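## Task

Six parcels sit stacked in piles on the upper shelf of the cart, and each has a mail stop code printed on its top. Move the one coded P26 into the desk's letter tray so that no part of it sticks out past the tray's edge. Every other parcel must finish on the cart's upper shelf, within its rim. Release the parcel and pull the robot away at the end. The robot must not tip over or finish leaning. Anything that stays in place only because the robot is holding it does not count.

## Robot and tools

Robot: a Hello Robot Stretch 4, about 1.6 m tall. It has an omni-wheel base whose rim reaches at most 0.23 m from its centre, a lift moving up and down a mast, a single arm that telescopes forward, a three-joint wrist and a two-finger gripper. Cameras: head_camera, head_left_camera, head_right_camera and wrist_camera. Loose objects may occasionally get a brief shove from outside.

Frames: the base frame sits on the floor beneath the base centre, with x ahead, y to the left and z up. hand_pose is expressed in it and marks the point between the fingers, 0.015 m back from the tips; it can be somewhat inaccurate. With all wrist joints at zero the hand axes line up with the base axes. The odometry frame is the base frame as it was when the scene began.

execute_actions: argument actions is a list holding one action or none (empty just reports state and images). cameras is an optional list of names; omitted, null or ["all"] gives every camera, [] gives none. An action may contain base, joints or both, plus optional pace and contact_limits; alternatively it holds only end_of_arm. All parts start at once.
- base: one command only, each an offset from where the base last reported itself. translate_m drives straight, forward positive, -2 to 2 m. strafe_m slides sideways, left positive, -2 to 2 m. rotate_rad turns in place, counter-clockwise positive, -3.2 to 3.2 rad.
- joints: absolute targets keyed by name. lift_m 0 to 1.2 m; arm_m extension 0 to 0.55 m; wrist_yaw_rad -1.134 to 4.276 (0 ahead, positive left, 3.14 stowed backward, above 3.4 the arm may obstruct); wrist_pitch_rad -1.117 to 4.259 (0 level, 1.57 pointing down); wrist_roll_rad -1.117 to 4.259 (0 keeps fingers level, positive turns clockwise viewed from behind); gripper_m finger gap 0 to 0.08 m. Tolerances for done: lift and arm 0.004, yaw and roll 0.02, pitch 0.05, gripper 0.002. Joint targets past a limit are clipped and reported; other bad values or unknown keys reject the whole call.
- pace: "slow", "default", "fast" or "max"; base speeds 0.1/0.3/0.4/0.6 m/s and 1/2/3/4 rad/s, further reduced when the lift is above 0.2 m.
- contact_limits: only arm_m, 0 (gentlest) to 0.75 (firmest), default 0.5.
- end_of_arm: "enable_torque" revives wrist or gripper motors that shut off.
Each action runs at most 15 s. A part omitted from an action may still be driving toward an earlier target. If a result reports a stop, remaining calls in that same reply are skipped. To unfold at the start, send lift_m 0.4 with wrist_yaw_rad 0 together.

wait: seconds 0 to 10; commands nothing and returns state and images. zoom_image: camera plus region [x0, y0, x1, y1] in pixels from the top-left of that camera's latest full image, no larger than 504 by 504; useful for reading parcel codes. finished_scene: scene number; final and irreversible, and the result says whether it succeeded; it also reveals the following task. Replying without any tool call ends everything.

Results: base_status and joint_status report how each motion ended: done; off_target (stopped short, possibly still pushing); contact_stop_at_<key> (hit something, target dropped; lift, arm or wheels go slack); limit_stop_at_<name>, including limit_stop_at_tilt (leaning over 6 degrees, lift, arm and wheels slack and unresponsive) and limit_stop_at_own_body (self-collision, more likely with pitch below -0.2 and roll below -0.4 or above 4); torque_fault (a wrist or gripper motor went limp until enable_torque). on_its_own lists uncommanded effects; its "held at" is the held target, not the position. lidar_m: 12 ranges in 30-degree sectors from straight ahead going counter-clockwise (4th left, 7th behind, 10th right); "-" means nothing seen or closer than 0.25 m; glass, thin legs and things behind may be missed, tabletops are seen. wrist_depth_mm: 7 by 7 grid of median depths, 100 to 2000 mm, read from the top left. base_odometry relies on wheel turns, so slip appears as motion; if turned_by_wheels and turned_by_imu disagree by over about 0.1 rad, the heading is off by roughly their difference. base_tilt in degrees, forward and right positive, with a fixed bias up to about 1.5. motor_effort is percent of maximum, positive toward higher joint values, peak in brackets; loads in a level gripper push wrist_pitch effort away from 0; wheel efforts are positive for turning right.

Gripping: command a gap smaller than the parcel; the gripper then stops a little beyond the contact point. off_target after closing means something is held; done usually means empty, though thin or light grips may still read done. If gripper effort stays beyond about 50 the motor faults and may drop the parcel.

Avoid: turning or driving with over 1 kg held and arm_m above 0.2, especially at fast paces; steady pushes or pulls with a raised gripper or high contact limit; pressing the gripper into things with base or arm moves (wrist faults); dropping, slamming or knocking parcels off the cart. Motion time matters, thinking time does not, and the robot keeps its last command while you think. End with the parcel released, the arm withdrawn and the robot upright.

Each tool is called after "Request:" by a JSON object that holds its "api" and its "payload", one argument or row to a line.

## Session

Request:
{"api": "execute_actions", "payload": {
  "actions": []
}}

Scene clock: 0.00 s.
base_odometry: x=+0.000 y=+0.000 heading=+0.000 (m, m, rad; odometry frame)
turned_by_wheels: +0.000 (rad since the last result)
turned_by_imu: +0.000 (rad since the last result)
base_tilt: forward=+1.0 right=+0.0 (deg)
lidar_m: 1.59 1.54 1.30 1.75 1.75 1.91 2.13 1.81 2.04 1.55 1.53 1.92
base_status: not commanded
joint_positions: lift_m=+0.248 arm_m=+0.000 wrist_yaw_rad=+3.086 wrist_pitch_rad=-0.013 wrist_roll_rad=-0.001 gripper_m=+0.040
joint_status: not commanded
motor_effort: lift_m=+20 arm_m=-1 wrist_yaw_rad=-2 wrist_pitch_rad=-8 wrist_roll_rad=-2 gripper_m=-1 wheel_0=+0 wheel_1=+0 wheel_2=+1 (%)
hand_pose: x=-0.0365 y=+0.0992 z=+0.4286 quat_wxyz=(+0.028, +0.006, -0.001, +1.000) (m; base frame)
wrist_depth_mm: - 146 - - - - - / - 145 - - - - - / - 124 182 - - - 1661 / - 138 217 - - - 1661 / 142 1756 - - - - 1661 / 1618 1708 1863 1863 1756 1618 1537 / 1160 1281 113 1138 154 - -
pictures: head_camera, head_left_camera, head_right_camera, wrist_camera
Images, in order (width x height): head_camera 420x560, head_left_camera 420x672, head_right_camera 420x672, wrist_camera 616x392.

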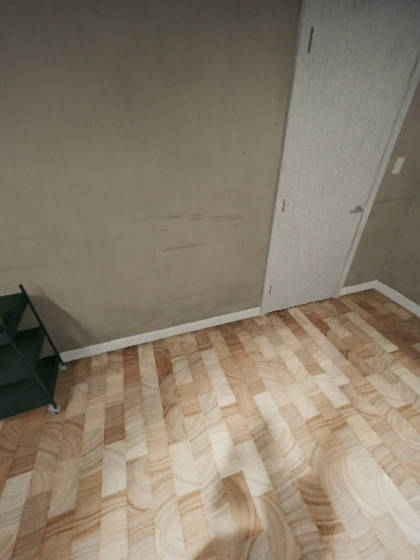

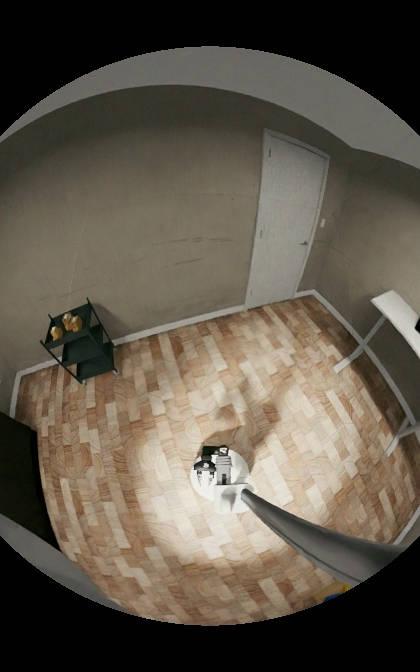

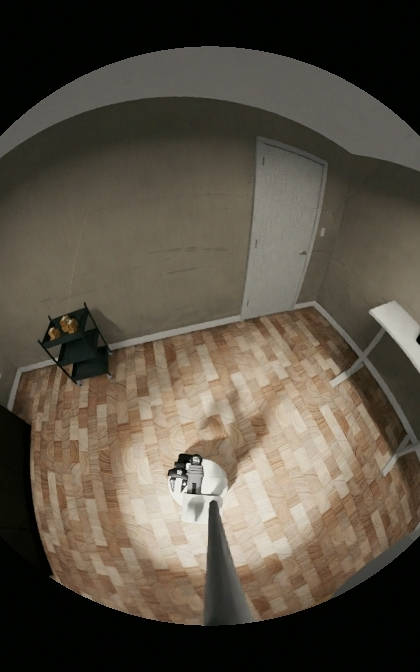

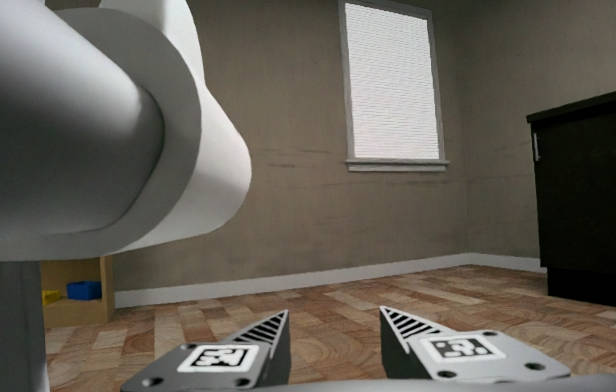

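Request:
{"api": "execute_actions", "payload": {
  "actions": [
    {"base":{"rotate_rad":0.95},"joints":{"lift_m":0.9,"wrist_yaw_rad":0,"wrist_pitch_rad":1.2},"pace":"fast"}
  ]
}}

Scene clock: 7.07 s.
base_odometry: x=+0.000 y=+0.000 heading=+0.950 (m, m, rad; odometry frame)
turned_by_wheels: +0.950 (rad since the last result)
turned_by_imu: +0.939 (rad since the last result)
base_tilt: forward=+1.0 right=+0.0 (deg)
lidar_m: 1.30 1.79 1.72 1.83 2.19 1.84 1.93 1.58 1.53 2.12 1.64 1.58
base_status: done
joint_positions: lift_m=+0.900 arm_m=+0.000 wrist_yaw_rad=+0.000 wrist_pitch_rad=+1.201 wrist_roll_rad=-0.001 gripper_m=+0.040
joint_status: all done
motor_effort: lift_m=+24(23) arm_m=+0(0) wrist_yaw_rad=-2(10) wrist_pitch_rad=-4(7) wrist_roll_rad=-3(0) gripper_m=-1(1) wheel_0=+0(12) wheel_1=+2(6) wheel_2=+1(11) (%)
hand_pose: x=+0.2478 y=-0.0874 z=+0.8796 quat_wxyz=(+0.825, +0.000, +0.565, +0.000) (m; base frame)
wrist_depth_mm: 1430 1430 1366 1336 1336 1308 1255 / 1397 1336 1308 1281 1229 1229 1205 / 1229 1205 1205 1182 1138 1138 1118 / 1182 1160 1118 1138 1078 1060 1060 / 1098 1078 1042 1042 1042 1025 991 / 1025 1008 1008 976 960 960 946 / 976 960 113 931 154 - -
pictures: head_camera, head_left_camera, head_right_camera, wrist_camera
Images, in order (width x height): head_camera 420x560, head_left_camera 420x672, head_right_camera 420x672, wrist_camera 616x392.

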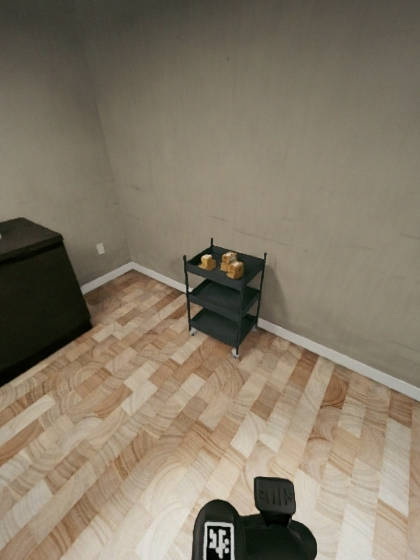

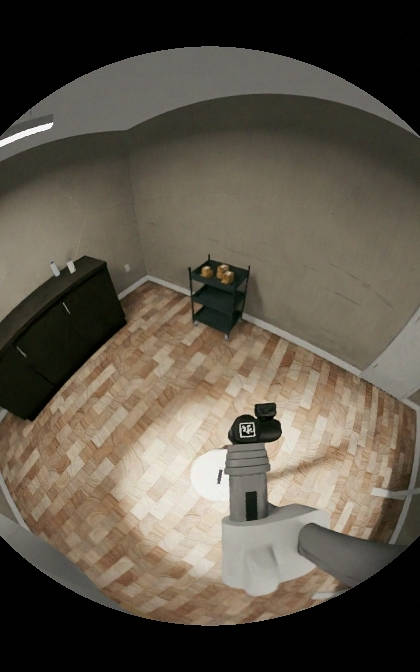

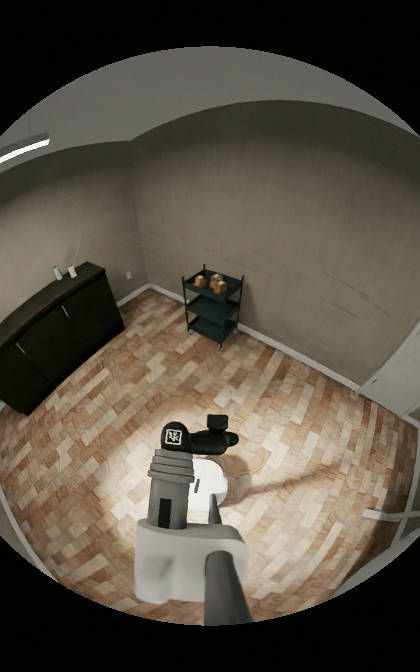

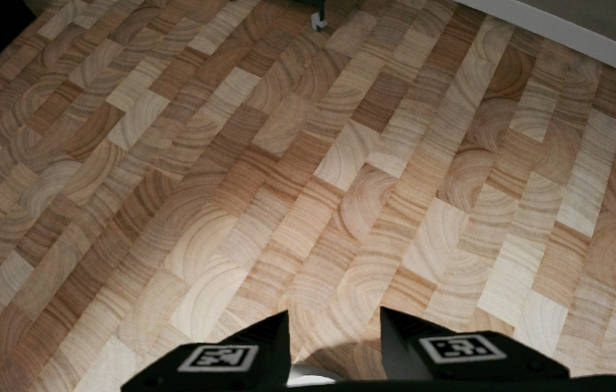

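Request:
{"api": "execute_actions", "payload": {
  "actions": [
    {"base":{"rotate_rad":0.3},"joints":{"lift_m":1.0,"wrist_pitch_rad":1.4,"gripper_m":0.08},"pace":"fast"}
  ],
  "cameras": []
}}

Request:
{"api": "execute_actions", "payload": {
  "actions": [
    {"base":{"translate_m":1.15},"pace":"fast"}
  ],
  "cameras": []
}}

Request:
{"api": "execute_actions", "payload": {
  "actions": [
    {"base":{"rotate_rad":-0.9},"joints":{"arm_m":0.25},"pace":"fast"}
  ]
}}

Scene clock: 17.67 s.
base_odometry: x=+0.000 y=+0.000 heading=+1.250 (m, m, rad; odometry frame)
turned_by_wheels: +0.300 (rad since the last result)
turned_by_imu: +0.296 (rad since the last result)
base_tilt: forward=+1.0 right=+0.0 (deg)
lidar_m: 1.40 1.73 1.75 2.36 2.01 1.84 2.10 1.54 1.54 1.76 1.57 1.30
base_status: done
joint_positions: lift_m=+1.000 arm_m=+0.000 wrist_yaw_rad=+0.000 wrist_pitch_rad=+1.400 wrist_roll_rad=-0.001 gripper_m=+0.080
joint_status: all done
motor_effort: lift_m=+24(29) arm_m=-1(1) wrist_yaw_rad=-4(4) wrist_pitch_rad=-2(0) wrist_roll_rad=-2(2) gripper_m=+0(2) wheel_0=-2(5) wheel_1=+0(5) wheel_2=-1(10) (%)
hand_pose: x=+0.2071 y=-0.0874 z=+0.9683 quat_wxyz=(+0.765, +0.000, +0.644, +0.000) (m; base frame)
wrist_depth_mm: 1308 1255 1281 1229 1229 1205 1205 / 1255 1255 1229 1182 1205 1182 1138 / 1205 1205 1160 1182 1160 1118 1118 / 1160 1160 1138 1138 1098 1098 1078 / 1138 1098 1118 1078 1098 1060 1060 / 1098 1078 1078 866 1042 1042 1025 / 1078 603 134 842 1008 119 -
pictures: none
No camera images: the call's "cameras" was empty. Leave "cameras" out to get every camera's image.

Scene clock: 22.33 s.
base_odometry: x=+0.362 y=+1.091 heading=+1.250 (m, m, rad; odometry frame)
turned_by_wheels: +0.000 (rad since the last result)
turned_by_imu: -0.002 (rad since the last result)
base_tilt: forward=+1.0 right=+0.0 (deg)
lidar_m: 1.09 0.85 0.83 1.06 2.87 2.78 3.17 2.46 1.50 0.48 0.41 0.41
base_status: done
joint_positions: lift_m=+1.000 arm_m=+0.000 wrist_yaw_rad=+0.000 wrist_pitch_rad=+1.401 wrist_roll_rad=-0.001 gripper_m=+0.080
joint_status: not commanded
motor_effort: lift_m=+24(24) arm_m=+0(1) wrist_yaw_rad=-2(1) wrist_pitch_rad=-1(3) wrist_roll_rad=+0(1) gripper_m=+0(0) wheel_0=+3(4) wheel_1=+2(6) wheel_2=+0(11) (%)
hand_pose: x=+0.2071 y=-0.0874 z=+0.9683 quat_wxyz=(+0.765, +0.000, +0.644, +0.000) (m; base frame)
wrist_depth_mm: 1281 1281 1229 1255 1138 878 496 / 976 1229 1205 1182 1205 484 484 / 976 1182 1182 1182 1160 466 402 / 1160 1160 1138 1118 960 707 452 / 1118 1118 1098 1118 1098 699 433 / 1098 1060 1078 854 1060 854 676 / 1078 603 134 842 1008 119 -
pictures: none
No camera images: the call's "cameras" was empty. Leave "cameras" out to get every camera's image.

Scene clock: 24.10 s.
base_odometry: x=+0.362 y=+1.091 heading=+0.351 (m, m, rad; odometry frame)
turned_by_wheels: -0.900 (rad since the last result)
turned_by_imu: -0.890 (rad since the last result)
base_tilt: forward=+1.0 right=+0.0 (deg)
lidar_m: 0.40 0.42 1.22 0.84 0.88 1.18 2.88 2.76 2.56 2.44 1.25 0.43
base_status: done
joint_positions: lift_m=+1.000 arm_m=+0.249 wrist_yaw_rad=+0.000 wrist_pitch_rad=+1.400 wrist_roll_rad=-0.001 gripper_m=+0.080
joint_status: all done
motor_effort: lift_m=+24(24) arm_m=+7(8) wrist_yaw_rad=-3(2) wrist_pitch_rad=-1(3) wrist_roll_rad=+0(0) gripper_m=+1(0) wheel_0=+2(5) wheel_1=+1(8) wheel_2=+2(10) (%)
hand_pose: x=+0.4558 y=-0.0874 z=+0.9683 quat_wxyz=(+0.765, +0.000, +0.644, +0.000) (m; base frame)
wrist_depth_mm: 564 591 580 480 469 640 676 / 723 484 500 496 488 809 854 / 991 488 484 473 473 1098 1118 / 1160 473 466 462 364 1078 1078 / 1118 424 439 455 445 449 1060 / 1098 436 424 442 442 368 1025 / 1060 256 134 1025 1025 119 -
pictures: head_camera, head_left_camera, head_right_camera, wrist_camera
Images, in order (width x height): head_camera 420x560, head_left_camera 420x672, head_right_camera 420x672, wrist_camera 616x392.

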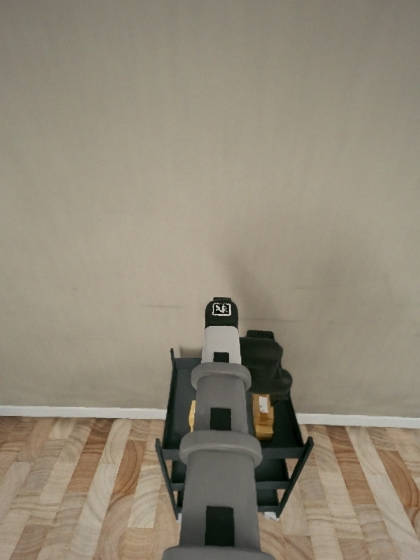

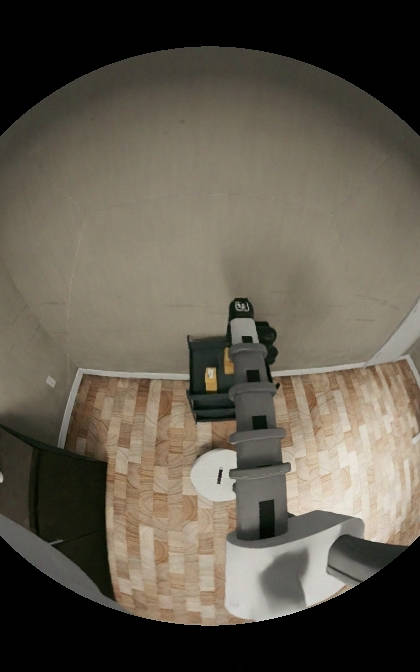

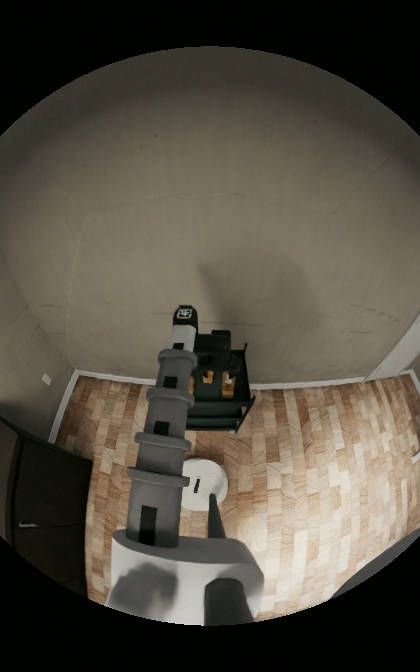

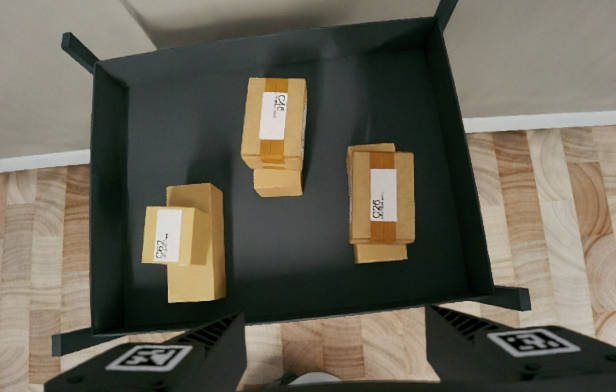

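Request:
{"api": "execute_actions", "payload": {
  "actions": [
    {"base":{"strafe_m":-0.067},"joints":{"arm_m":0.37,"lift_m":0.87,"wrist_pitch_rad":1.57},"pace":"fast"}
  ],
  "cameras": ["wrist_camera","head_right_camera"]
}}

Scene clock: 44.43 s.
base_odometry: x=+0.385 y=+1.028 heading=+0.351 (m, m, rad; odometry frame)
turned_by_wheels: +0.000 (rad since the last result)
turned_by_imu: -0.001 (rad since the last result)
base_tilt: forward=+1.0 right=+0.1 (deg)
lidar_m: 0.40 0.43 1.20 0.90 0.94 1.31 2.89 2.76 2.48 2.36 1.24 0.44
base_status: done
joint_positions: lift_m=+0.870 arm_m=+0.369 wrist_yaw_rad=+0.000 wrist_pitch_rad=+1.570 wrist_roll_rad=-0.001 gripper_m=+0.080
joint_status: all done
motor_effort: lift_m=+16(18) arm_m=+7(10) wrist_yaw_rad=-4(1) wrist_pitch_rad=+0(3) wrist_roll_rad=-3(1) gripper_m=+0(0) wheel_0=+0(15) wheel_1=-1(10) wheel_2=+0(1) (%)
hand_pose: x=+0.5399 y=-0.0874 z=+0.8359 quat_wxyz=(+0.707, +0.000, +0.707, +0.000) (m; base frame)
wrist_depth_mm: 301 319 325 324 320 634 683 / 330 224 324 324 319 904 946 / 330 223 322 320 319 960 960 / 329 223 322 267 315 946 931 / 276 324 322 217 317 946 931 / 250 322 320 216 312 281 931 / 249 203 134 315 314 119 -
pictures: head_right_camera, wrist_camera
Images, in order (width x height): head_right_camera 420x672, wrist_camera 616x392.

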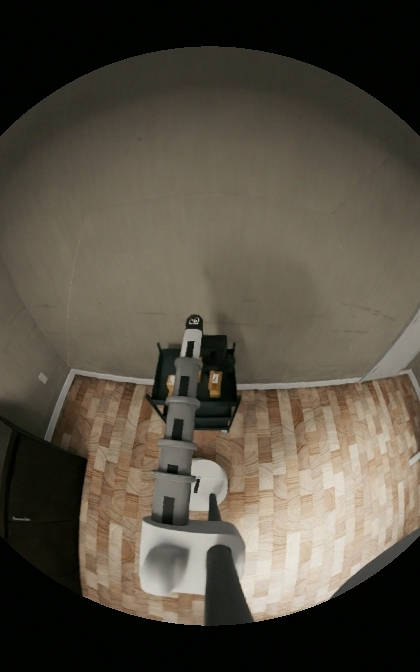

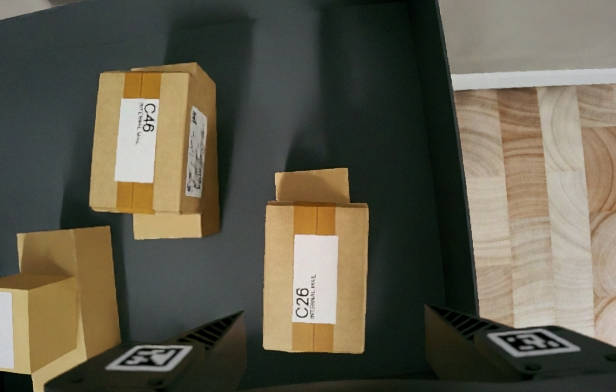

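Request:
{"api": "execute_actions", "payload": {
  "actions": [
    {"base":{"strafe_m":0.01},"joints":{"arm_m":0.378,"lift_m":0.822,"wrist_roll_rad":0.06}}
  ],
  "cameras": ["wrist_camera"]
}}

Scene clock: 52.60 s.
base_odometry: x=+0.382 y=+1.038 heading=+0.351 (m, m, rad; odometry frame)
turned_by_wheels: +0.000 (rad since the last result)
turned_by_imu: -0.001 (rad since the last result)
base_tilt: forward=+1.0 right=+0.1 (deg)
lidar_m: 0.40 0.41 1.21 0.91 0.94 1.31 2.88 2.74 2.49 2.39 1.26 0.44
base_status: done
joint_positions: lift_m=+0.822 arm_m=+0.377 wrist_yaw_rad=+0.000 wrist_pitch_rad=+1.570 wrist_roll_rad=+0.060 gripper_m=+0.080
joint_status: all done
motor_effort: lift_m=+16(15) arm_m=+7(8) wrist_yaw_rad=-2(4) wrist_pitch_rad=+0(1) wrist_roll_rad=-2(5) gripper_m=+1(0) wheel_0=-1(9) wheel_1=+0(6) wheel_2=+0(1) (%)
hand_pose: x=+0.5478 y=-0.0874 z=+0.7879 quat_wxyz=(+0.707, +0.021, +0.707, -0.021) (m; base frame)
wrist_depth_mm: 266 279 277 274 271 615 741 / 282 175 274 273 271 259 904 / 175 174 274 272 271 256 904 / 175 173 273 220 268 255 904 / 253 222 273 170 168 263 904 / 235 274 272 169 167 216 904 / 225 195 134 168 167 119 -
pictures: wrist_camera
Images, in order (width x height): wrist_camera 616x392.

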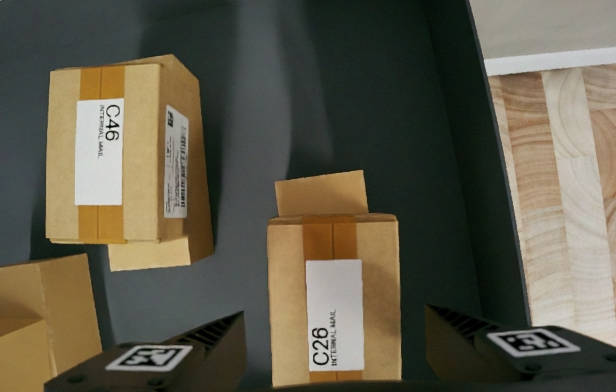

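Request:
{"api": "execute_actions", "payload": {
  "actions": [
    {"joints":{"lift_m":0.777}}
  ],
  "cameras": ["wrist_camera"]
}}

Request:
{"api": "execute_actions", "payload": {
  "actions": [
    {"joints":{"gripper_m":0.04}}
  ],
  "cameras": ["wrist_camera"]
}}

Request:
{"api": "execute_actions", "payload": {
  "actions": [
    {"joints":{"lift_m":0.80}}
  ],
  "cameras": []
}}

Request:
{"api": "execute_actions", "payload": {
  "actions": [
    {"joints":{"lift_m":0.86,"arm_m":0.3}}
  ],
  "cameras": ["wrist_camera"]
}}

Scene clock: 59.53 s.
base_odometry: x=+0.382 y=+1.038 heading=+0.351 (m, m, rad; odometry frame)
turned_by_wheels: +0.000 (rad since the last result)
turned_by_imu: -0.001 (rad since the last result)
base_tilt: forward=+1.0 right=+0.0 (deg)
lidar_m: 0.41 0.42 1.22 0.92 0.95 1.31 2.88 2.75 2.51 2.40 1.24 0.44
base_status: not commanded
joint_positions: lift_m=+0.777 arm_m=+0.377 wrist_yaw_rad=+0.000 wrist_pitch_rad=+1.570 wrist_roll_rad=+0.060 gripper_m=+0.080
joint_status: all done
motor_effort: lift_m=+15(19) arm_m=+7(7) wrist_yaw_rad=-2(3) wrist_pitch_rad=-1(1) wrist_roll_rad=-1(2) gripper_m=+0(0) wheel_0=-1(1) wheel_1=+0(0) wheel_2=+0(0) (%)
hand_pose: x=+0.5478 y=-0.0874 z=+0.7429 quat_wxyz=(+0.707, +0.021, +0.707, -0.021) (m; base frame)
wrist_depth_mm: 130 188 231 229 227 191 732 / 129 148 230 228 227 204 866 / 129 150 229 228 226 217 854 / 129 150 229 175 224 222 854 / 131 177 227 125 123 222 183 / 231 229 227 124 123 216 - / 225 177 125 124 122 119 -
pictures: wrist_camera
Images, in order (width x height): wrist_camera 616x392.

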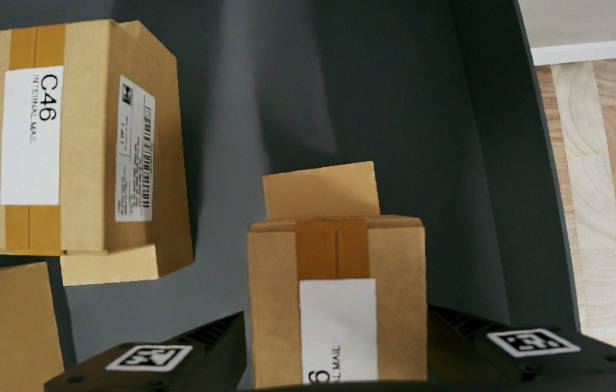

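Scene clock: 60.53 s.
base_odometry: x=+0.382 y=+1.038 heading=+0.351 (m, m, rad; odometry frame)
turned_by_wheels: +0.000 (rad since the last result)
turned_by_imu: +0.000 (rad since the last result)
base_tilt: forward=+1.0 right=+0.0 (deg)
lidar_m: 0.41 0.41 1.22 0.92 0.93 1.30 2.87 2.76 2.49 2.39 1.22 0.43
base_status: not commanded
joint_positions: lift_m=+0.777 arm_m=+0.377 wrist_yaw_rad=+0.000 wrist_pitch_rad=+1.570 wrist_roll_rad=+0.060 gripper_m=+0.059
joint_status: gripper_m off_target (ended at +0.059, target +0.040)
on_its_own: gripper_m is held at +0.054, not at your +0.040, by its contact guard: the fingers met something
motor_effort: lift_m=+15(15) arm_m=+7(7) wrist_yaw_rad=-2(0) wrist_pitch_rad=-1(1) wrist_roll_rad=-1(0) gripper_m=-39(39) wheel_0=-1(1) wheel_1=+0(0) wheel_2=+0(0) (%)
hand_pose: x=+0.5478 y=-0.0874 z=+0.7429 quat_wxyz=(+0.707, +0.021, +0.707, -0.021) (m; base frame)
wrist_depth_mm: 130 187 231 229 226 191 723 / 129 148 231 229 226 203 854 / 129 150 229 228 225 217 854 / 128 150 229 175 224 223 866 / 130 178 228 125 124 222 182 / 230 230 227 124 123 220 178 / 229 229 121 124 122 - -
pictures: wrist_camera
Images, in order (width x height): wrist_camera 616x392.

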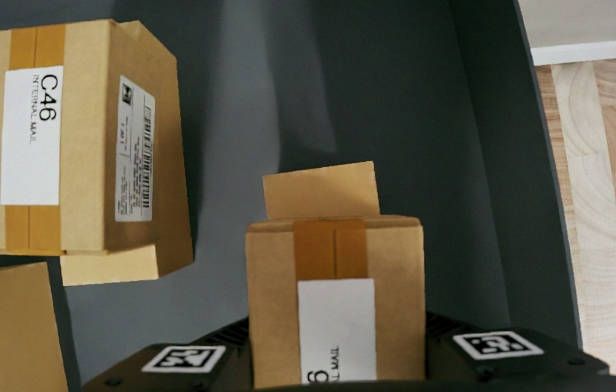

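Scene clock: 61.37 s.
base_odometry: x=+0.382 y=+1.038 heading=+0.351 (m, m, rad; odometry frame)
turned_by_wheels: +0.000 (rad since the last result)
turned_by_imu: +0.000 (rad since the last result)
base_tilt: forward=+1.0 right=+0.0 (deg)
lidar_m: 0.40 0.42 1.24 0.91 0.93 1.28 2.87 2.74 2.49 2.40 1.25 0.44
base_status: not commanded
joint_positions: lift_m=+0.800 arm_m=+0.377 wrist_yaw_rad=+0.000 wrist_pitch_rad=+1.570 wrist_roll_rad=+0.060 gripper_m=+0.059
joint_status: all done
on_its_own: gripper_m is held at +0.054, not at your +0.040, by its contact guard: the fingers met something
motor_effort: lift_m=+25(30) arm_m=+7(7) wrist_yaw_rad=-3(2) wrist_pitch_rad=-1(1) wrist_roll_rad=-1(0) gripper_m=-39(39) wheel_0=-1(1) wheel_1=+0(0) wheel_2=+0(0) (%)
hand_pose: x=+0.5478 y=-0.0874 z=+0.7652 quat_wxyz=(+0.707, +0.021, +0.707, -0.021) (m; base frame)
wrist_depth_mm: 256 255 253 252 249 226 732 / 153 151 253 250 248 223 904 / 151 151 252 248 248 222 878 / 151 151 250 197 246 231 866 / 230 200 249 125 124 242 878 / 234 252 250 124 123 235 878 / 229 251 121 123 123 - -
pictures: none
No camera images: the call's "cameras" was empty. Leave "cameras" out to get every camera's image.

Scene clock: 62.53 s.
base_odometry: x=+0.382 y=+1.038 heading=+0.351 (m, m, rad; odometry frame)
turned_by_wheels: +0.000 (rad since the last result)
turned_by_imu: +0.000 (rad since the last result)
base_tilt: forward=+1.0 right=+0.0 (deg)
lidar_m: 0.40 0.43 1.22 0.90 0.95 1.29 2.86 2.75 2.49 2.40 1.26 0.42
base_status: not commanded
joint_positions: lift_m=+0.860 arm_m=+0.301 wrist_yaw_rad=+0.000 wrist_pitch_rad=+1.570 wrist_roll_rad=+0.060 gripper_m=+0.059
joint_status: all done
on_its_own: gripper_m is held at +0.054, not at your +0.040, by its contact guard: the fingers met something
motor_effort: lift_m=+25(26) arm_m=-7(9) wrist_yaw_rad=-1(3) wrist_pitch_rad=-3(2) wrist_roll_rad=+0(0) gripper_m=-39(37) wheel_0=-1(1) wheel_1=+0(0) wheel_2=+0(0) (%)
hand_pose: x=+0.4723 y=-0.0874 z=+0.8252 quat_wxyz=(+0.707, +0.021, +0.707, -0.021) (m; base frame)
wrist_depth_mm: 322 213 314 314 309 831 891 / 319 213 312 259 309 946 946 / 320 262 312 257 306 946 931 / 264 314 312 257 304 304 931 / 248 312 310 125 123 301 946 / 263 310 309 124 123 244 917 / 297 283 121 123 123 - -
pictures: wrist_camera
Images, in order (width x height): wrist_camera 616x392.

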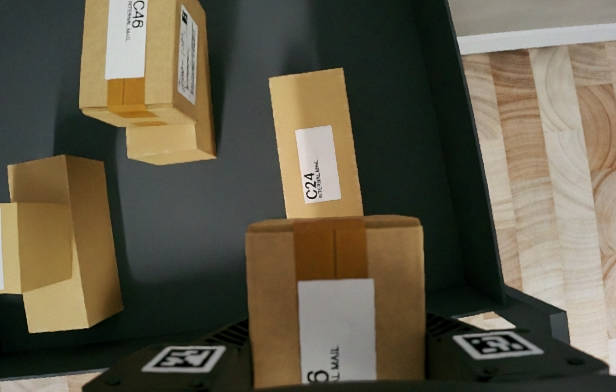

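Request:
{"api": "execute_actions", "payload": {
  "actions": [
    {"joints":{"lift_m":0.79,"arm_m":0.378}}
  ],
  "cameras": []
}}

Request:
{"api": "execute_actions", "payload": {
  "actions": [
    {"joints":{"lift_m":0.778},"pace":"slow"}
  ],
  "cameras": []
}}

Request:
{"api": "execute_actions", "payload": {
  "actions": [
    {"joints":{"gripper_m":0.08}}
  ],
  "cameras": []
}}

Request:
{"api": "execute_actions", "payload": {
  "actions": [
    {"joints":{"lift_m":0.83},"pace":"fast"}
  ],
  "cameras": []
}}

Request:
{"api": "execute_actions", "payload": {
  "actions": [
    {"base":{"strafe_m":0.215},"joints":{"lift_m":0.84,"arm_m":0.345},"pace":"fast"}
  ],
  "cameras": ["wrist_camera"]
}}

Scene clock: 72.33 s.
base_odometry: x=+0.382 y=+1.038 heading=+0.351 (m, m, rad; odometry frame)
turned_by_wheels: +0.000 (rad since the last result)
turned_by_imu: -0.001 (rad since the last result)
base_tilt: forward=+1.0 right=+0.0 (deg)
lidar_m: 0.41 0.44 1.23 0.90 0.95 1.30 2.87 2.75 2.48 2.37 1.24 0.44
base_status: not commanded
joint_positions: lift_m=+0.790 arm_m=+0.377 wrist_yaw_rad=+0.000 wrist_pitch_rad=+1.570 wrist_roll_rad=+0.060 gripper_m=+0.059
joint_status: all done
on_its_own: gripper_m is held at +0.054, not at your +0.040, by its contact guard: the fingers met something
motor_effort: lift_m=+16(22) arm_m=+7(10) wrist_yaw_rad=-3(2) wrist_pitch_rad=-1(1) wrist_roll_rad=+0(2) gripper_m=-39(38) wheel_0=-1(0) wheel_1=+0(0) wheel_2=+0(0) (%)
hand_pose: x=+0.5478 y=-0.0874 z=+0.7559 quat_wxyz=(+0.707, +0.021, +0.706, -0.021) (m; base frame)
wrist_depth_mm: 247 245 244 242 240 208 732 / 143 149 243 241 239 209 866 / 142 150 241 240 237 216 878 / 142 150 242 188 236 230 854 / 191 190 241 125 123 235 866 / 235 241 240 124 123 233 187 / 229 242 121 124 123 - -
pictures: none
No camera images: the call's "cameras" was empty. Leave "cameras" out to get every camera's image.

Scene clock: 73.10 s.
base_odometry: x=+0.382 y=+1.038 heading=+0.351 (m, m, rad; odometry frame)
turned_by_wheels: +0.000 (rad since the last result)
turned_by_imu: +0.000 (rad since the last result)
base_tilt: forward=+1.0 right=+0.0 (deg)
lidar_m: 0.42 0.42 1.23 0.91 0.93 1.29 2.88 2.76 2.51 2.38 1.24 0.41
base_status: not commanded
joint_positions: lift_m=+0.778 arm_m=+0.377 wrist_yaw_rad=+0.000 wrist_pitch_rad=+1.570 wrist_roll_rad=+0.060 gripper_m=+0.059
joint_status: all done
on_its_own: gripper_m is held at +0.054, not at your +0.040, by its contact guard: the fingers met something
motor_effort: lift_m=+16(14) arm_m=+7(7) wrist_yaw_rad=-1(1) wrist_pitch_rad=-1(0) wrist_roll_rad=-2(0) gripper_m=-39(38) wheel_0=-1(1) wheel_1=+0(0) wheel_2=+0(0) (%)
hand_pose: x=+0.5478 y=-0.0874 z=+0.7439 quat_wxyz=(+0.707, +0.021, +0.706, -0.021) (m; base frame)
wrist_depth_mm: 131 187 232 229 228 194 732 / 130 148 232 229 228 204 854 / 130 150 229 229 225 217 866 / 129 149 229 176 225 224 854 / 131 178 229 125 124 223 183 / 231 230 228 124 123 220 178 / 228 229 121 123 122 - -
pictures: none
No camera images: the call's "cameras" was empty. Leave "cameras" out to get every camera's image.

Scene clock: 74.03 s.
base_odometry: x=+0.382 y=+1.038 heading=+0.351 (m, m, rad; odometry frame)
turned_by_wheels: +0.000 (rad since the last result)
turned_by_imu: +0.000 (rad since the last result)
base_tilt: forward=+1.1 right=+0.0 (deg)
lidar_m: 0.41 0.43 1.24 0.91 0.92 1.29 2.87 2.74 2.49 2.39 1.26 0.44
base_status: not commanded
joint_positions: lift_m=+0.778 arm_m=+0.377 wrist_yaw_rad=+0.000 wrist_pitch_rad=+1.570 wrist_roll_rad=+0.060 gripper_m=+0.080
joint_status: all done
motor_effort: lift_m=+16(16) arm_m=+7(7) wrist_yaw_rad=-1(2) wrist_pitch_rad=-1(1) wrist_roll_rad=+0(0) gripper_m=+0(38) wheel_0=-1(1) wheel_1=+0(0) wheel_2=+0(0) (%)
hand_pose: x=+0.5478 y=-0.0874 z=+0.7439 quat_wxyz=(+0.707, +0.021, +0.706, -0.021) (m; base frame)
wrist_depth_mm: 131 187 233 230 228 193 741 / 131 148 232 229 228 204 866 / 130 150 230 229 227 217 854 / 129 150 230 177 225 223 854 / 132 178 229 126 125 223 183 / 231 229 228 125 124 217 - / 226 177 125 125 123 119 -
pictures: none
No camera images: the call's "cameras" was empty. Leave "cameras" out to get every camera's image.

Scene clock: 74.97 s.
base_odometry: x=+0.382 y=+1.038 heading=+0.351 (m, m, rad; odometry frame)
turned_by_wheels: +0.000 (rad since the last result)
turned_by_imu: +0.000 (rad since the last result)
base_tilt: forward=+1.0 right=+0.0 (deg)
lidar_m: 0.40 0.44 1.20 0.91 0.95 1.30 2.86 2.75 2.51 2.38 1.25 0.45
base_status: not commanded
joint_positions: lift_m=+0.830 arm_m=+0.377 wrist_yaw_rad=+0.000 wrist_pitch_rad=+1.570 wrist_roll_rad=+0.060 gripper_m=+0.080
joint_status: all done
motor_effort: lift_m=+24(26) arm_m=+7(8) wrist_yaw_rad=-2(1) wrist_pitch_rad=+0(0) wrist_roll_rad=-3(0) gripper_m=+0(0) wheel_0=-1(1) wheel_1=+0(0) wheel_2=+0(0) (%)
hand_pose: x=+0.5478 y=-0.0874 z=+0.7952 quat_wxyz=(+0.707, +0.021, +0.706, -0.021) (m; base frame)
wrist_depth_mm: 267 287 283 282 278 621 732 / 290 183 283 281 279 831 917 / 287 181 282 281 276 273 917 / 182 181 281 227 277 271 917 / 254 230 281 177 273 267 904 / 234 282 279 176 176 219 904 / 230 195 134 176 174 119 -
pictures: none
No camera images: the call's "cameras" was empty. Leave "cameras" out to get every camera's image.

Scene clock: 76.73 s.
base_odometry: x=+0.308 y=+1.240 heading=+0.350 (m, m, rad; odometry frame)
turned_by_wheels: +0.000 (rad since the last result)
turned_by_imu: +0.000 (rad since the last result)
base_tilt: forward=+1.0 right=+0.0 (deg)
lidar_m: 0.39 0.90 1.23 0.68 0.72 0.98 2.87 2.83 2.77 2.61 1.21 0.43
base_status: done
joint_positions: lift_m=+0.840 arm_m=+0.346 wrist_yaw_rad=+0.000 wrist_pitch_rad=+1.570 wrist_roll_rad=+0.060 gripper_m=+0.080
joint_status: all done
motor_effort: lift_m=+23(24) arm_m=-7(8) wrist_yaw_rad=-1(2) wrist_pitch_rad=-1(2) wrist_roll_rad=-2(5) gripper_m=+0(0) wheel_0=+0(15) wheel_1=-1(11) wheel_2=+0(2) (%)
hand_pose: x=+0.5173 y=-0.0874 z=+0.8053 quat_wxyz=(+0.707, +0.021, +0.707, -0.021) (m; base frame)
wrist_depth_mm: 535 294 294 293 287 186 - / 707 294 293 291 287 185 184 / 976 291 294 289 289 208 272 / 976 960 291 237 286 283 281 / 960 960 290 203 285 282 281 / 960 960 287 186 185 282 279 / 960 535 134 234 233 119 -
pictures: wrist_camera
Images, in order (width x height): wrist_camera 616x392.

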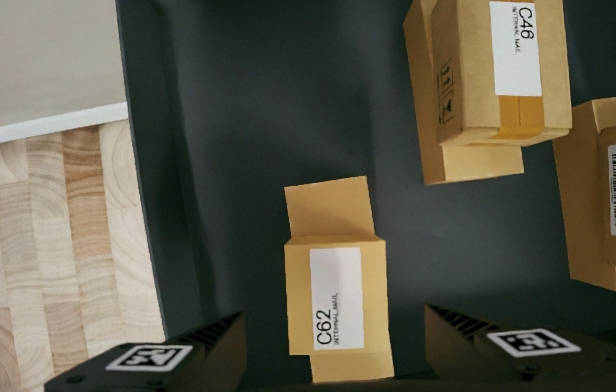

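Well aligned.

Request:
{"api": "execute_actions", "payload": {
  "actions": [
    {"joints":{"lift_m":0.777},"pace":"fast"}
  ],
  "cameras": []
}}

Request:
{"api": "execute_actions", "payload": {
  "actions": [
    {"joints":{"gripper_m":0.03}}
  ],
  "cameras": ["wrist_camera"]
}}

Request:
{"api": "execute_actions", "payload": {
  "actions": [
    {"joints":{"lift_m":0.85,"arm_m":0.29}}
  ],
  "cameras": ["wrist_camera"]
}}

Scene clock: 88.20 s.
base_odometry: x=+0.308 y=+1.240 heading=+0.350 (m, m, rad; odometry frame)
turned_by_wheels: +0.000 (rad since the last result)
turned_by_imu: -0.001 (rad since the last result)
base_tilt: forward=+1.0 right=+0.0 (deg)
lidar_m: 0.38 0.89 1.22 0.68 0.72 0.97 2.89 2.83 2.77 2.60 1.25 0.44
base_status: not commanded
joint_positions: lift_m=+0.777 arm_m=+0.346 wrist_yaw_rad=+0.000 wrist_pitch_rad=+1.570 wrist_roll_rad=+0.060 gripper_m=+0.080
joint_status: all done
motor_effort: lift_m=+16(19) arm_m=-7(7) wrist_yaw_rad=-3(1) wrist_pitch_rad=-3(2) wrist_roll_rad=-1(0) gripper_m=+1(0) wheel_0=-1(0) wheel_1=-1(1) wheel_2=+0(0) (%)
hand_pose: x=+0.5173 y=-0.0874 z=+0.7429 quat_wxyz=(+0.707, +0.021, +0.707, -0.021) (m; base frame)
wrist_depth_mm: 500 232 231 229 227 157 - / 615 231 231 228 226 160 - / 904 223 229 227 226 173 171 / 904 211 229 176 224 222 222 / 904 200 228 156 174 222 220 / 904 196 227 124 123 221 220 / 891 144 134 124 123 119 -
pictures: none
No camera images: the call's "cameras" was empty. Leave "cameras" out to get every camera's image.

Scene clock: 89.30 s.
base_odometry: x=+0.308 y=+1.240 heading=+0.350 (m, m, rad; odometry frame)
turned_by_wheels: +0.000 (rad since the last result)
turned_by_imu: +0.000 (rad since the last result)
base_tilt: forward=+1.0 right=-0.1 (deg)
lidar_m: 0.39 0.86 1.23 0.68 0.70 1.00 2.88 2.83 2.78 2.59 1.25 0.43
base_status: not commanded
joint_positions: lift_m=+0.777 arm_m=+0.346 wrist_yaw_rad=+0.000 wrist_pitch_rad=+1.570 wrist_roll_rad=+0.060 gripper_m=+0.049
joint_status: gripper_m off_target (ended at +0.049, target +0.030)
on_its_own: gripper_m is held at +0.043, not at your +0.030, by its contact guard: the fingers met something
motor_effort: lift_m=+16(16) arm_m=-7(7) wrist_yaw_rad=-2(1) wrist_pitch_rad=-2(1) wrist_roll_rad=-4(0) gripper_m=-41(44) wheel_0=+0(0) wheel_1=-1(1) wheel_2=+0(0) (%)
hand_pose: x=+0.5173 y=-0.0874 z=+0.7429 quat_wxyz=(+0.707, +0.021, +0.707, -0.021) (m; base frame)
wrist_depth_mm: 500 233 231 229 227 157 - / 615 232 229 228 227 160 - / 904 221 229 228 227 173 171 / 917 211 229 175 224 223 221 / 904 200 228 156 173 222 220 / 904 196 228 124 123 220 219 / 904 181 113 124 123 - -
pictures: wrist_camera
Images, in order (width x height): wrist_camera 616x392.

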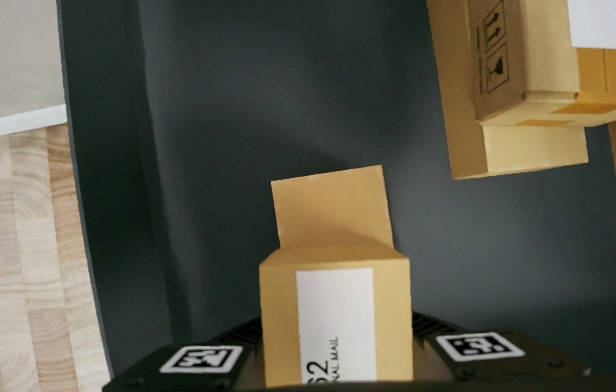

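Scene clock: 90.57 s.
base_odometry: x=+0.308 y=+1.240 heading=+0.350 (m, m, rad; odometry frame)
turned_by_wheels: +0.000 (rad since the last result)
turned_by_imu: +0.000 (rad since the last result)
base_tilt: forward=+1.0 right=+0.0 (deg)
lidar_m: 0.40 0.89 1.22 0.69 0.74 1.01 2.88 2.85 2.77 2.60 1.24 0.43
base_status: not commanded
joint_positions: lift_m=+0.850 arm_m=+0.291 wrist_yaw_rad=+0.000 wrist_pitch_rad=+1.570 wrist_roll_rad=+0.060 gripper_m=+0.049
joint_status: all done
on_its_own: gripper_m is held at +0.043, not at your +0.030, by its contact guard: the fingers met something
motor_effort: lift_m=+24(27) arm_m=-7(8) wrist_yaw_rad=-1(2) wrist_pitch_rad=-2(2) wrist_roll_rad=+0(0) gripper_m=-41(40) wheel_0=+0(0) wheel_1=-1(1) wheel_2=+0(0) (%)
hand_pose: x=+0.4623 y=-0.0874 z=+0.8152 quat_wxyz=(+0.707, +0.021, +0.707, -0.021) (m; base frame)
wrist_depth_mm: 627 306 304 301 298 198 271 / 831 768 303 300 298 245 278 / 991 976 303 247 297 296 290 / 976 976 301 248 296 293 291 / 976 960 300 156 246 293 290 / 976 960 297 124 123 258 917 / 960 946 113 124 123 - -
pictures: wrist_camera
Images, in order (width x height): wrist_camera 616x392.

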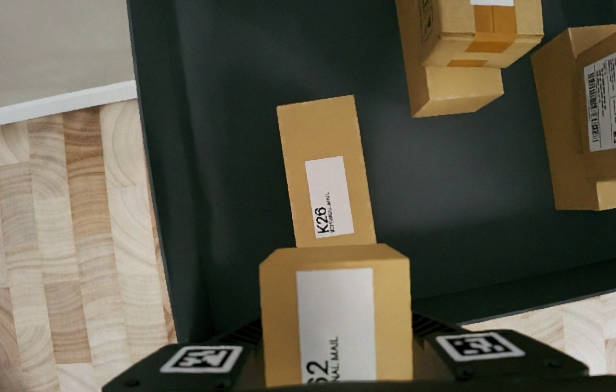

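Request:
{"api": "execute_actions", "payload": {
  "actions": [
    {"base":{"strafe_m":0.045},"joints":{"lift_m":0.79,"arm_m":0.48,"wrist_roll_rad":0}}
  ],
  "cameras": ["wrist_camera"]
}}

Request:
{"api": "execute_actions", "payload": {
  "actions": [
    {"joints":{"lift_m":0.735}}
  ],
  "cameras": ["wrist_camera","head_right_camera"]
}}

Scene clock: 104.97 s.
base_odometry: x=+0.293 y=+1.282 heading=+0.350 (m, m, rad; odometry frame)
turned_by_wheels: +0.000 (rad since the last result)
turned_by_imu: -0.001 (rad since the last result)
base_tilt: forward=+1.0 right=+0.0 (deg)
lidar_m: 0.38 0.89 1.23 0.64 0.67 0.91 2.87 2.85 2.78 2.64 0.62 0.40
base_status: done
joint_positions: lift_m=+0.790 arm_m=+0.479 wrist_yaw_rad=+0.000 wrist_pitch_rad=+1.570 wrist_roll_rad=+0.000 gripper_m=+0.049
joint_status: all done
on_its_own: gripper_m is held at +0.043, not at your +0.030, by its contact guard: the fingers met something
motor_effort: lift_m=+16(21) arm_m=+7(9) wrist_yaw_rad=-2(2) wrist_pitch_rad=-1(1) wrist_roll_rad=-1(4) gripper_m=-41(41) wheel_0=-3(6) wheel_1=+0(4) wheel_2=+0(1) (%)
hand_pose: x=+0.6498 y=-0.0874 z=+0.7559 quat_wxyz=(+0.707, +0.000, +0.707, +0.000) (m; base frame)
wrist_depth_mm: 332 347 366 384 394 402 418 / 442 153 512 492 480 217 234 / 759 809 206 238 236 235 234 / 931 904 241 240 238 235 219 / 931 917 234 156 236 234 208 / 917 904 219 124 123 233 208 / 904 904 113 124 123 - -
pictures: wrist_camera
Images, in order (width x height): wrist_camera 616x392.

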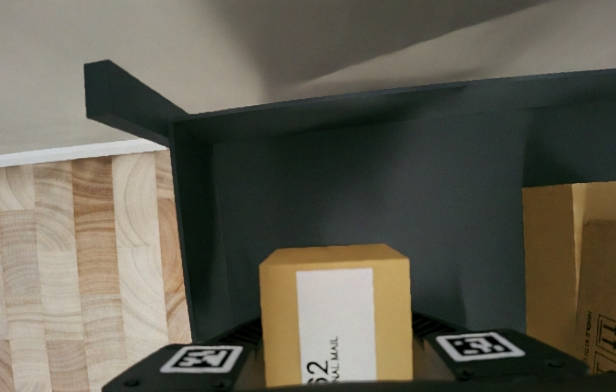

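Scene clock: 106.10 s.
base_odometry: x=+0.293 y=+1.282 heading=+0.350 (m, m, rad; odometry frame)
turned_by_wheels: +0.000 (rad since the last result)
turned_by_imu: +0.000 (rad since the last result)
base_tilt: forward=+1.0 right=+0.1 (deg)
lidar_m: 0.41 0.89 1.24 0.65 0.67 0.96 2.89 2.83 2.78 2.65 0.62 0.44
base_status: not commanded
joint_positions: lift_m=+0.735 arm_m=+0.479 wrist_yaw_rad=+0.000 wrist_pitch_rad=+1.570 wrist_roll_rad=+0.000 gripper_m=+0.049
joint_status: all done
on_its_own: gripper_m is held at +0.043, not at your +0.030, by its contact guard: the fingers met something
motor_effort: lift_m=+16(15) arm_m=+7(8) wrist_yaw_rad=-1(2) wrist_pitch_rad=-1(0) wrist_roll_rad=-1(2) gripper_m=-41(41) wheel_0=-3(3) wheel_1=+0(0) wheel_2=+0(0) (%)
hand_pose: x=+0.6498 y=-0.0874 z=+0.7009 quat_wxyz=(+0.707, +0.000, +0.707, +0.000) (m; base frame)
wrist_depth_mm: - 340 366 370 357 244 - / 109 126 139 145 157 169 179 / 750 144 186 185 183 181 180 / 866 150 186 184 183 181 180 / 866 144 185 156 182 180 179 / 854 148 184 124 123 180 179 / 854 842 113 124 123 - -
pictures: head_right_camera, wrist_camera
Images, in order (width x height): head_right_camera 420x672, wrist_camera 616x392.

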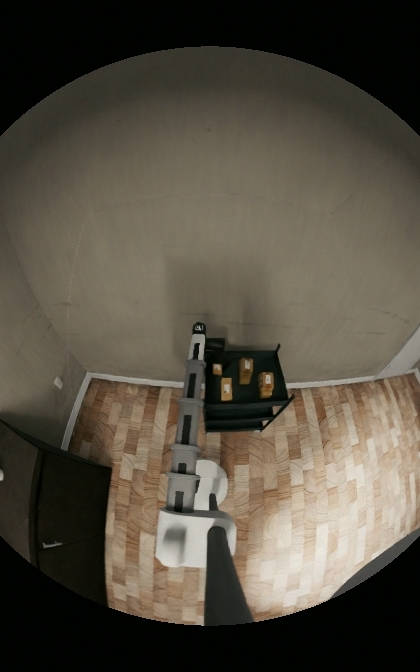

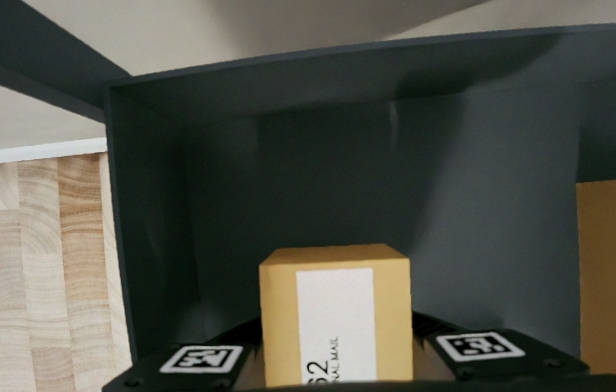

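Request:
{"api": "execute_actions", "payload": {
  "actions": [
    {"joints":{"lift_m":0.726},"pace":"slow"}
  ],
  "cameras": []
}}

Request:
{"api": "execute_actions", "payload": {
  "actions": [
    {"joints":{"gripper_m":0.062}}
  ],
  "cameras": []
}}

Request:
{"api": "execute_actions", "payload": {
  "actions": [
    {"joints":{"lift_m":0.82},"pace":"fast"}
  ],
  "cameras": []
}}

Request:
{"api": "execute_actions", "payload": {
  "actions": [
    {"base":{"strafe_m":-0.155},"joints":{"lift_m":0.83,"arm_m":0.46,"gripper_m":0.08,"wrist_roll_rad":0.08},"pace":"fast"}
  ],
  "cameras": ["wrist_camera"]
}}

Scene clock: 114.93 s.
base_odometry: x=+0.293 y=+1.282 heading=+0.350 (m, m, rad; odometry frame)
turned_by_wheels: +0.000 (rad since the last result)
turned_by_imu: -0.001 (rad since the last result)
base_tilt: forward=+1.0 right=+0.0 (deg)
lidar_m: 0.39 0.88 1.23 0.64 0.68 0.91 2.89 2.85 2.79 2.65 0.62 0.41
base_status: not commanded
joint_positions: lift_m=+0.726 arm_m=+0.479 wrist_yaw_rad=+0.000 wrist_pitch_rad=+1.570 wrist_roll_rad=+0.000 gripper_m=+0.049
joint_status: all done
on_its_own: gripper_m is held at +0.043, not at your +0.030, by its contact guard: the fingers met something
motor_effort: lift_m=+16(14) arm_m=+7(7) wrist_yaw_rad=-2(2) wrist_pitch_rad=+0(0) wrist_roll_rad=-3(0) gripper_m=-41(41) wheel_0=-3(3) wheel_1=+0(0) wheel_2=+0(0) (%)
hand_pose: x=+0.6498 y=-0.0874 z=+0.6919 quat_wxyz=(+0.707, +0.000, +0.707, +0.000) (m; base frame)
wrist_depth_mm: - 340 353 345 119 118 - / 109 121 133 145 157 170 172 / 759 134 178 176 174 173 172 / 854 137 177 175 174 172 171 / 854 134 176 156 173 172 170 / 854 135 175 124 123 171 169 / 842 129 113 124 123 - -
pictures: none
No camera images: the call's "cameras" was empty. Leave "cameras" out to get every camera's image.

Scene clock: 115.70 s.
base_odometry: x=+0.293 y=+1.282 heading=+0.350 (m, m, rad; odometry frame)
turned_by_wheels: +0.000 (rad since the last result)
turned_by_imu: +0.000 (rad since the last result)
base_tilt: forward=+1.0 right=-0.1 (deg)
lidar_m: 0.40 0.89 1.23 0.66 0.68 0.93 2.87 2.86 2.80 2.64 0.61 0.42
base_status: not commanded
joint_positions: lift_m=+0.726 arm_m=+0.479 wrist_yaw_rad=+0.000 wrist_pitch_rad=+1.570 wrist_roll_rad=+0.000 gripper_m=+0.062
joint_status: all done
motor_effort: lift_m=+16(16) arm_m=+8(7) wrist_yaw_rad=-1(3) wrist_pitch_rad=-2(1) wrist_roll_rad=-3(0) gripper_m=+1(40) wheel_0=-3(3) wheel_1=+0(0) wheel_2=+0(0) (%)
hand_pose: x=+0.6498 y=-0.0874 z=+0.6919 quat_wxyz=(+0.707, +0.000, +0.707, +0.000) (m; base frame)
wrist_depth_mm: - 343 353 345 120 121 - / 109 121 133 145 158 169 172 / 741 134 178 177 175 173 172 / 854 137 177 176 174 173 171 / 842 133 177 158 173 172 170 / 854 135 176 124 123 171 170 / 854 129 123 124 123 - -
pictures: none
No camera images: the call's "cameras" was empty. Leave "cameras" out to get every camera's image.

Scene clock: 116.87 s.
base_odometry: x=+0.293 y=+1.282 heading=+0.350 (m, m, rad; odometry frame)
turned_by_wheels: +0.000 (rad since the last result)
turned_by_imu: +0.000 (rad since the last result)
base_tilt: forward=+1.0 right=+0.0 (deg)
lidar_m: 0.40 0.89 1.22 0.65 0.68 0.94 2.86 2.87 2.80 2.64 0.62 0.43
base_status: not commanded
joint_positions: lift_m=+0.820 arm_m=+0.479 wrist_yaw_rad=+0.000 wrist_pitch_rad=+1.570 wrist_roll_rad=+0.000 gripper_m=+0.062
joint_status: all done
motor_effort: lift_m=+24(29) arm_m=+7(7) wrist_yaw_rad=+0(3) wrist_pitch_rad=+1(2) wrist_roll_rad=-1(2) gripper_m=+1(0) wheel_0=-3(3) wheel_1=+0(0) wheel_2=+0(0) (%)
hand_pose: x=+0.6498 y=-0.0874 z=+0.7852 quat_wxyz=(+0.707, +0.000, +0.707, +0.000) (m; base frame)
wrist_depth_mm: 334 345 364 379 394 399 421 / 449 439 512 549 525 500 504 / 750 798 236 268 267 264 262 / 946 960 271 270 266 264 219 / 931 946 268 218 265 263 211 / 931 931 268 217 264 262 208 / 946 931 123 265 248 - -
pictures: none
No camera images: the call's "cameras" was empty. Leave "cameras" out to get every camera's image.

Scene clock: 118.40 s.
base_odometry: x=+0.346 y=+1.136 heading=+0.350 (m, m, rad; odometry frame)
turned_by_wheels: +0.000 (rad since the last result)
turned_by_imu: +0.000 (rad since the last result)
base_tilt: forward=+1.0 right=+0.0 (deg)
lidar_m: 0.40 0.41 1.21 0.79 0.82 1.15 2.88 2.79 2.59 2.49 1.24 0.42
base_status: done
joint_positions: lift_m=+0.830 arm_m=+0.461 wrist_yaw_rad=+0.000 wrist_pitch_rad=+1.570 wrist_roll_rad=+0.080 gripper_m=+0.080
joint_status: all done
motor_effort: lift_m=+24(26) arm_m=-7(11) wrist_yaw_rad=-1(3) wrist_pitch_rad=-1(0) wrist_roll_rad=-1(3) gripper_m=+0(1) wheel_0=+1(14) wheel_1=+0(12) wheel_2=+0(2) (%)
hand_pose: x=+0.6323 y=-0.0874 z=+0.7952 quat_wxyz=(+0.707, +0.028, +0.706, -0.028) (m; base frame)
wrist_depth_mm: 330 357 389 424 449 442 244 / 436 473 469 259 266 274 273 / 265 274 282 278 277 274 271 / 285 282 281 226 276 273 272 / 270 263 279 176 176 272 271 / 256 255 279 176 175 220 268 / 268 203 134 175 174 119 -
pictures: wrist_camera
Images, in order (width x height): wrist_camera 616x392.

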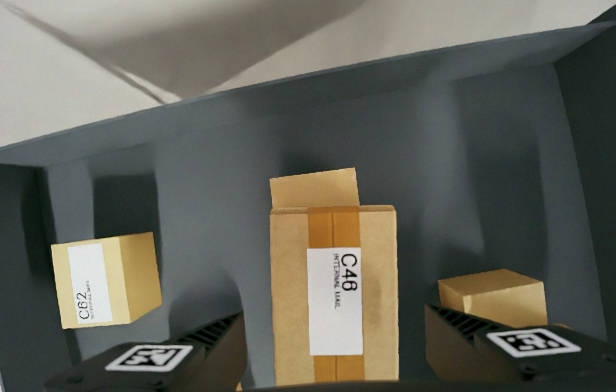

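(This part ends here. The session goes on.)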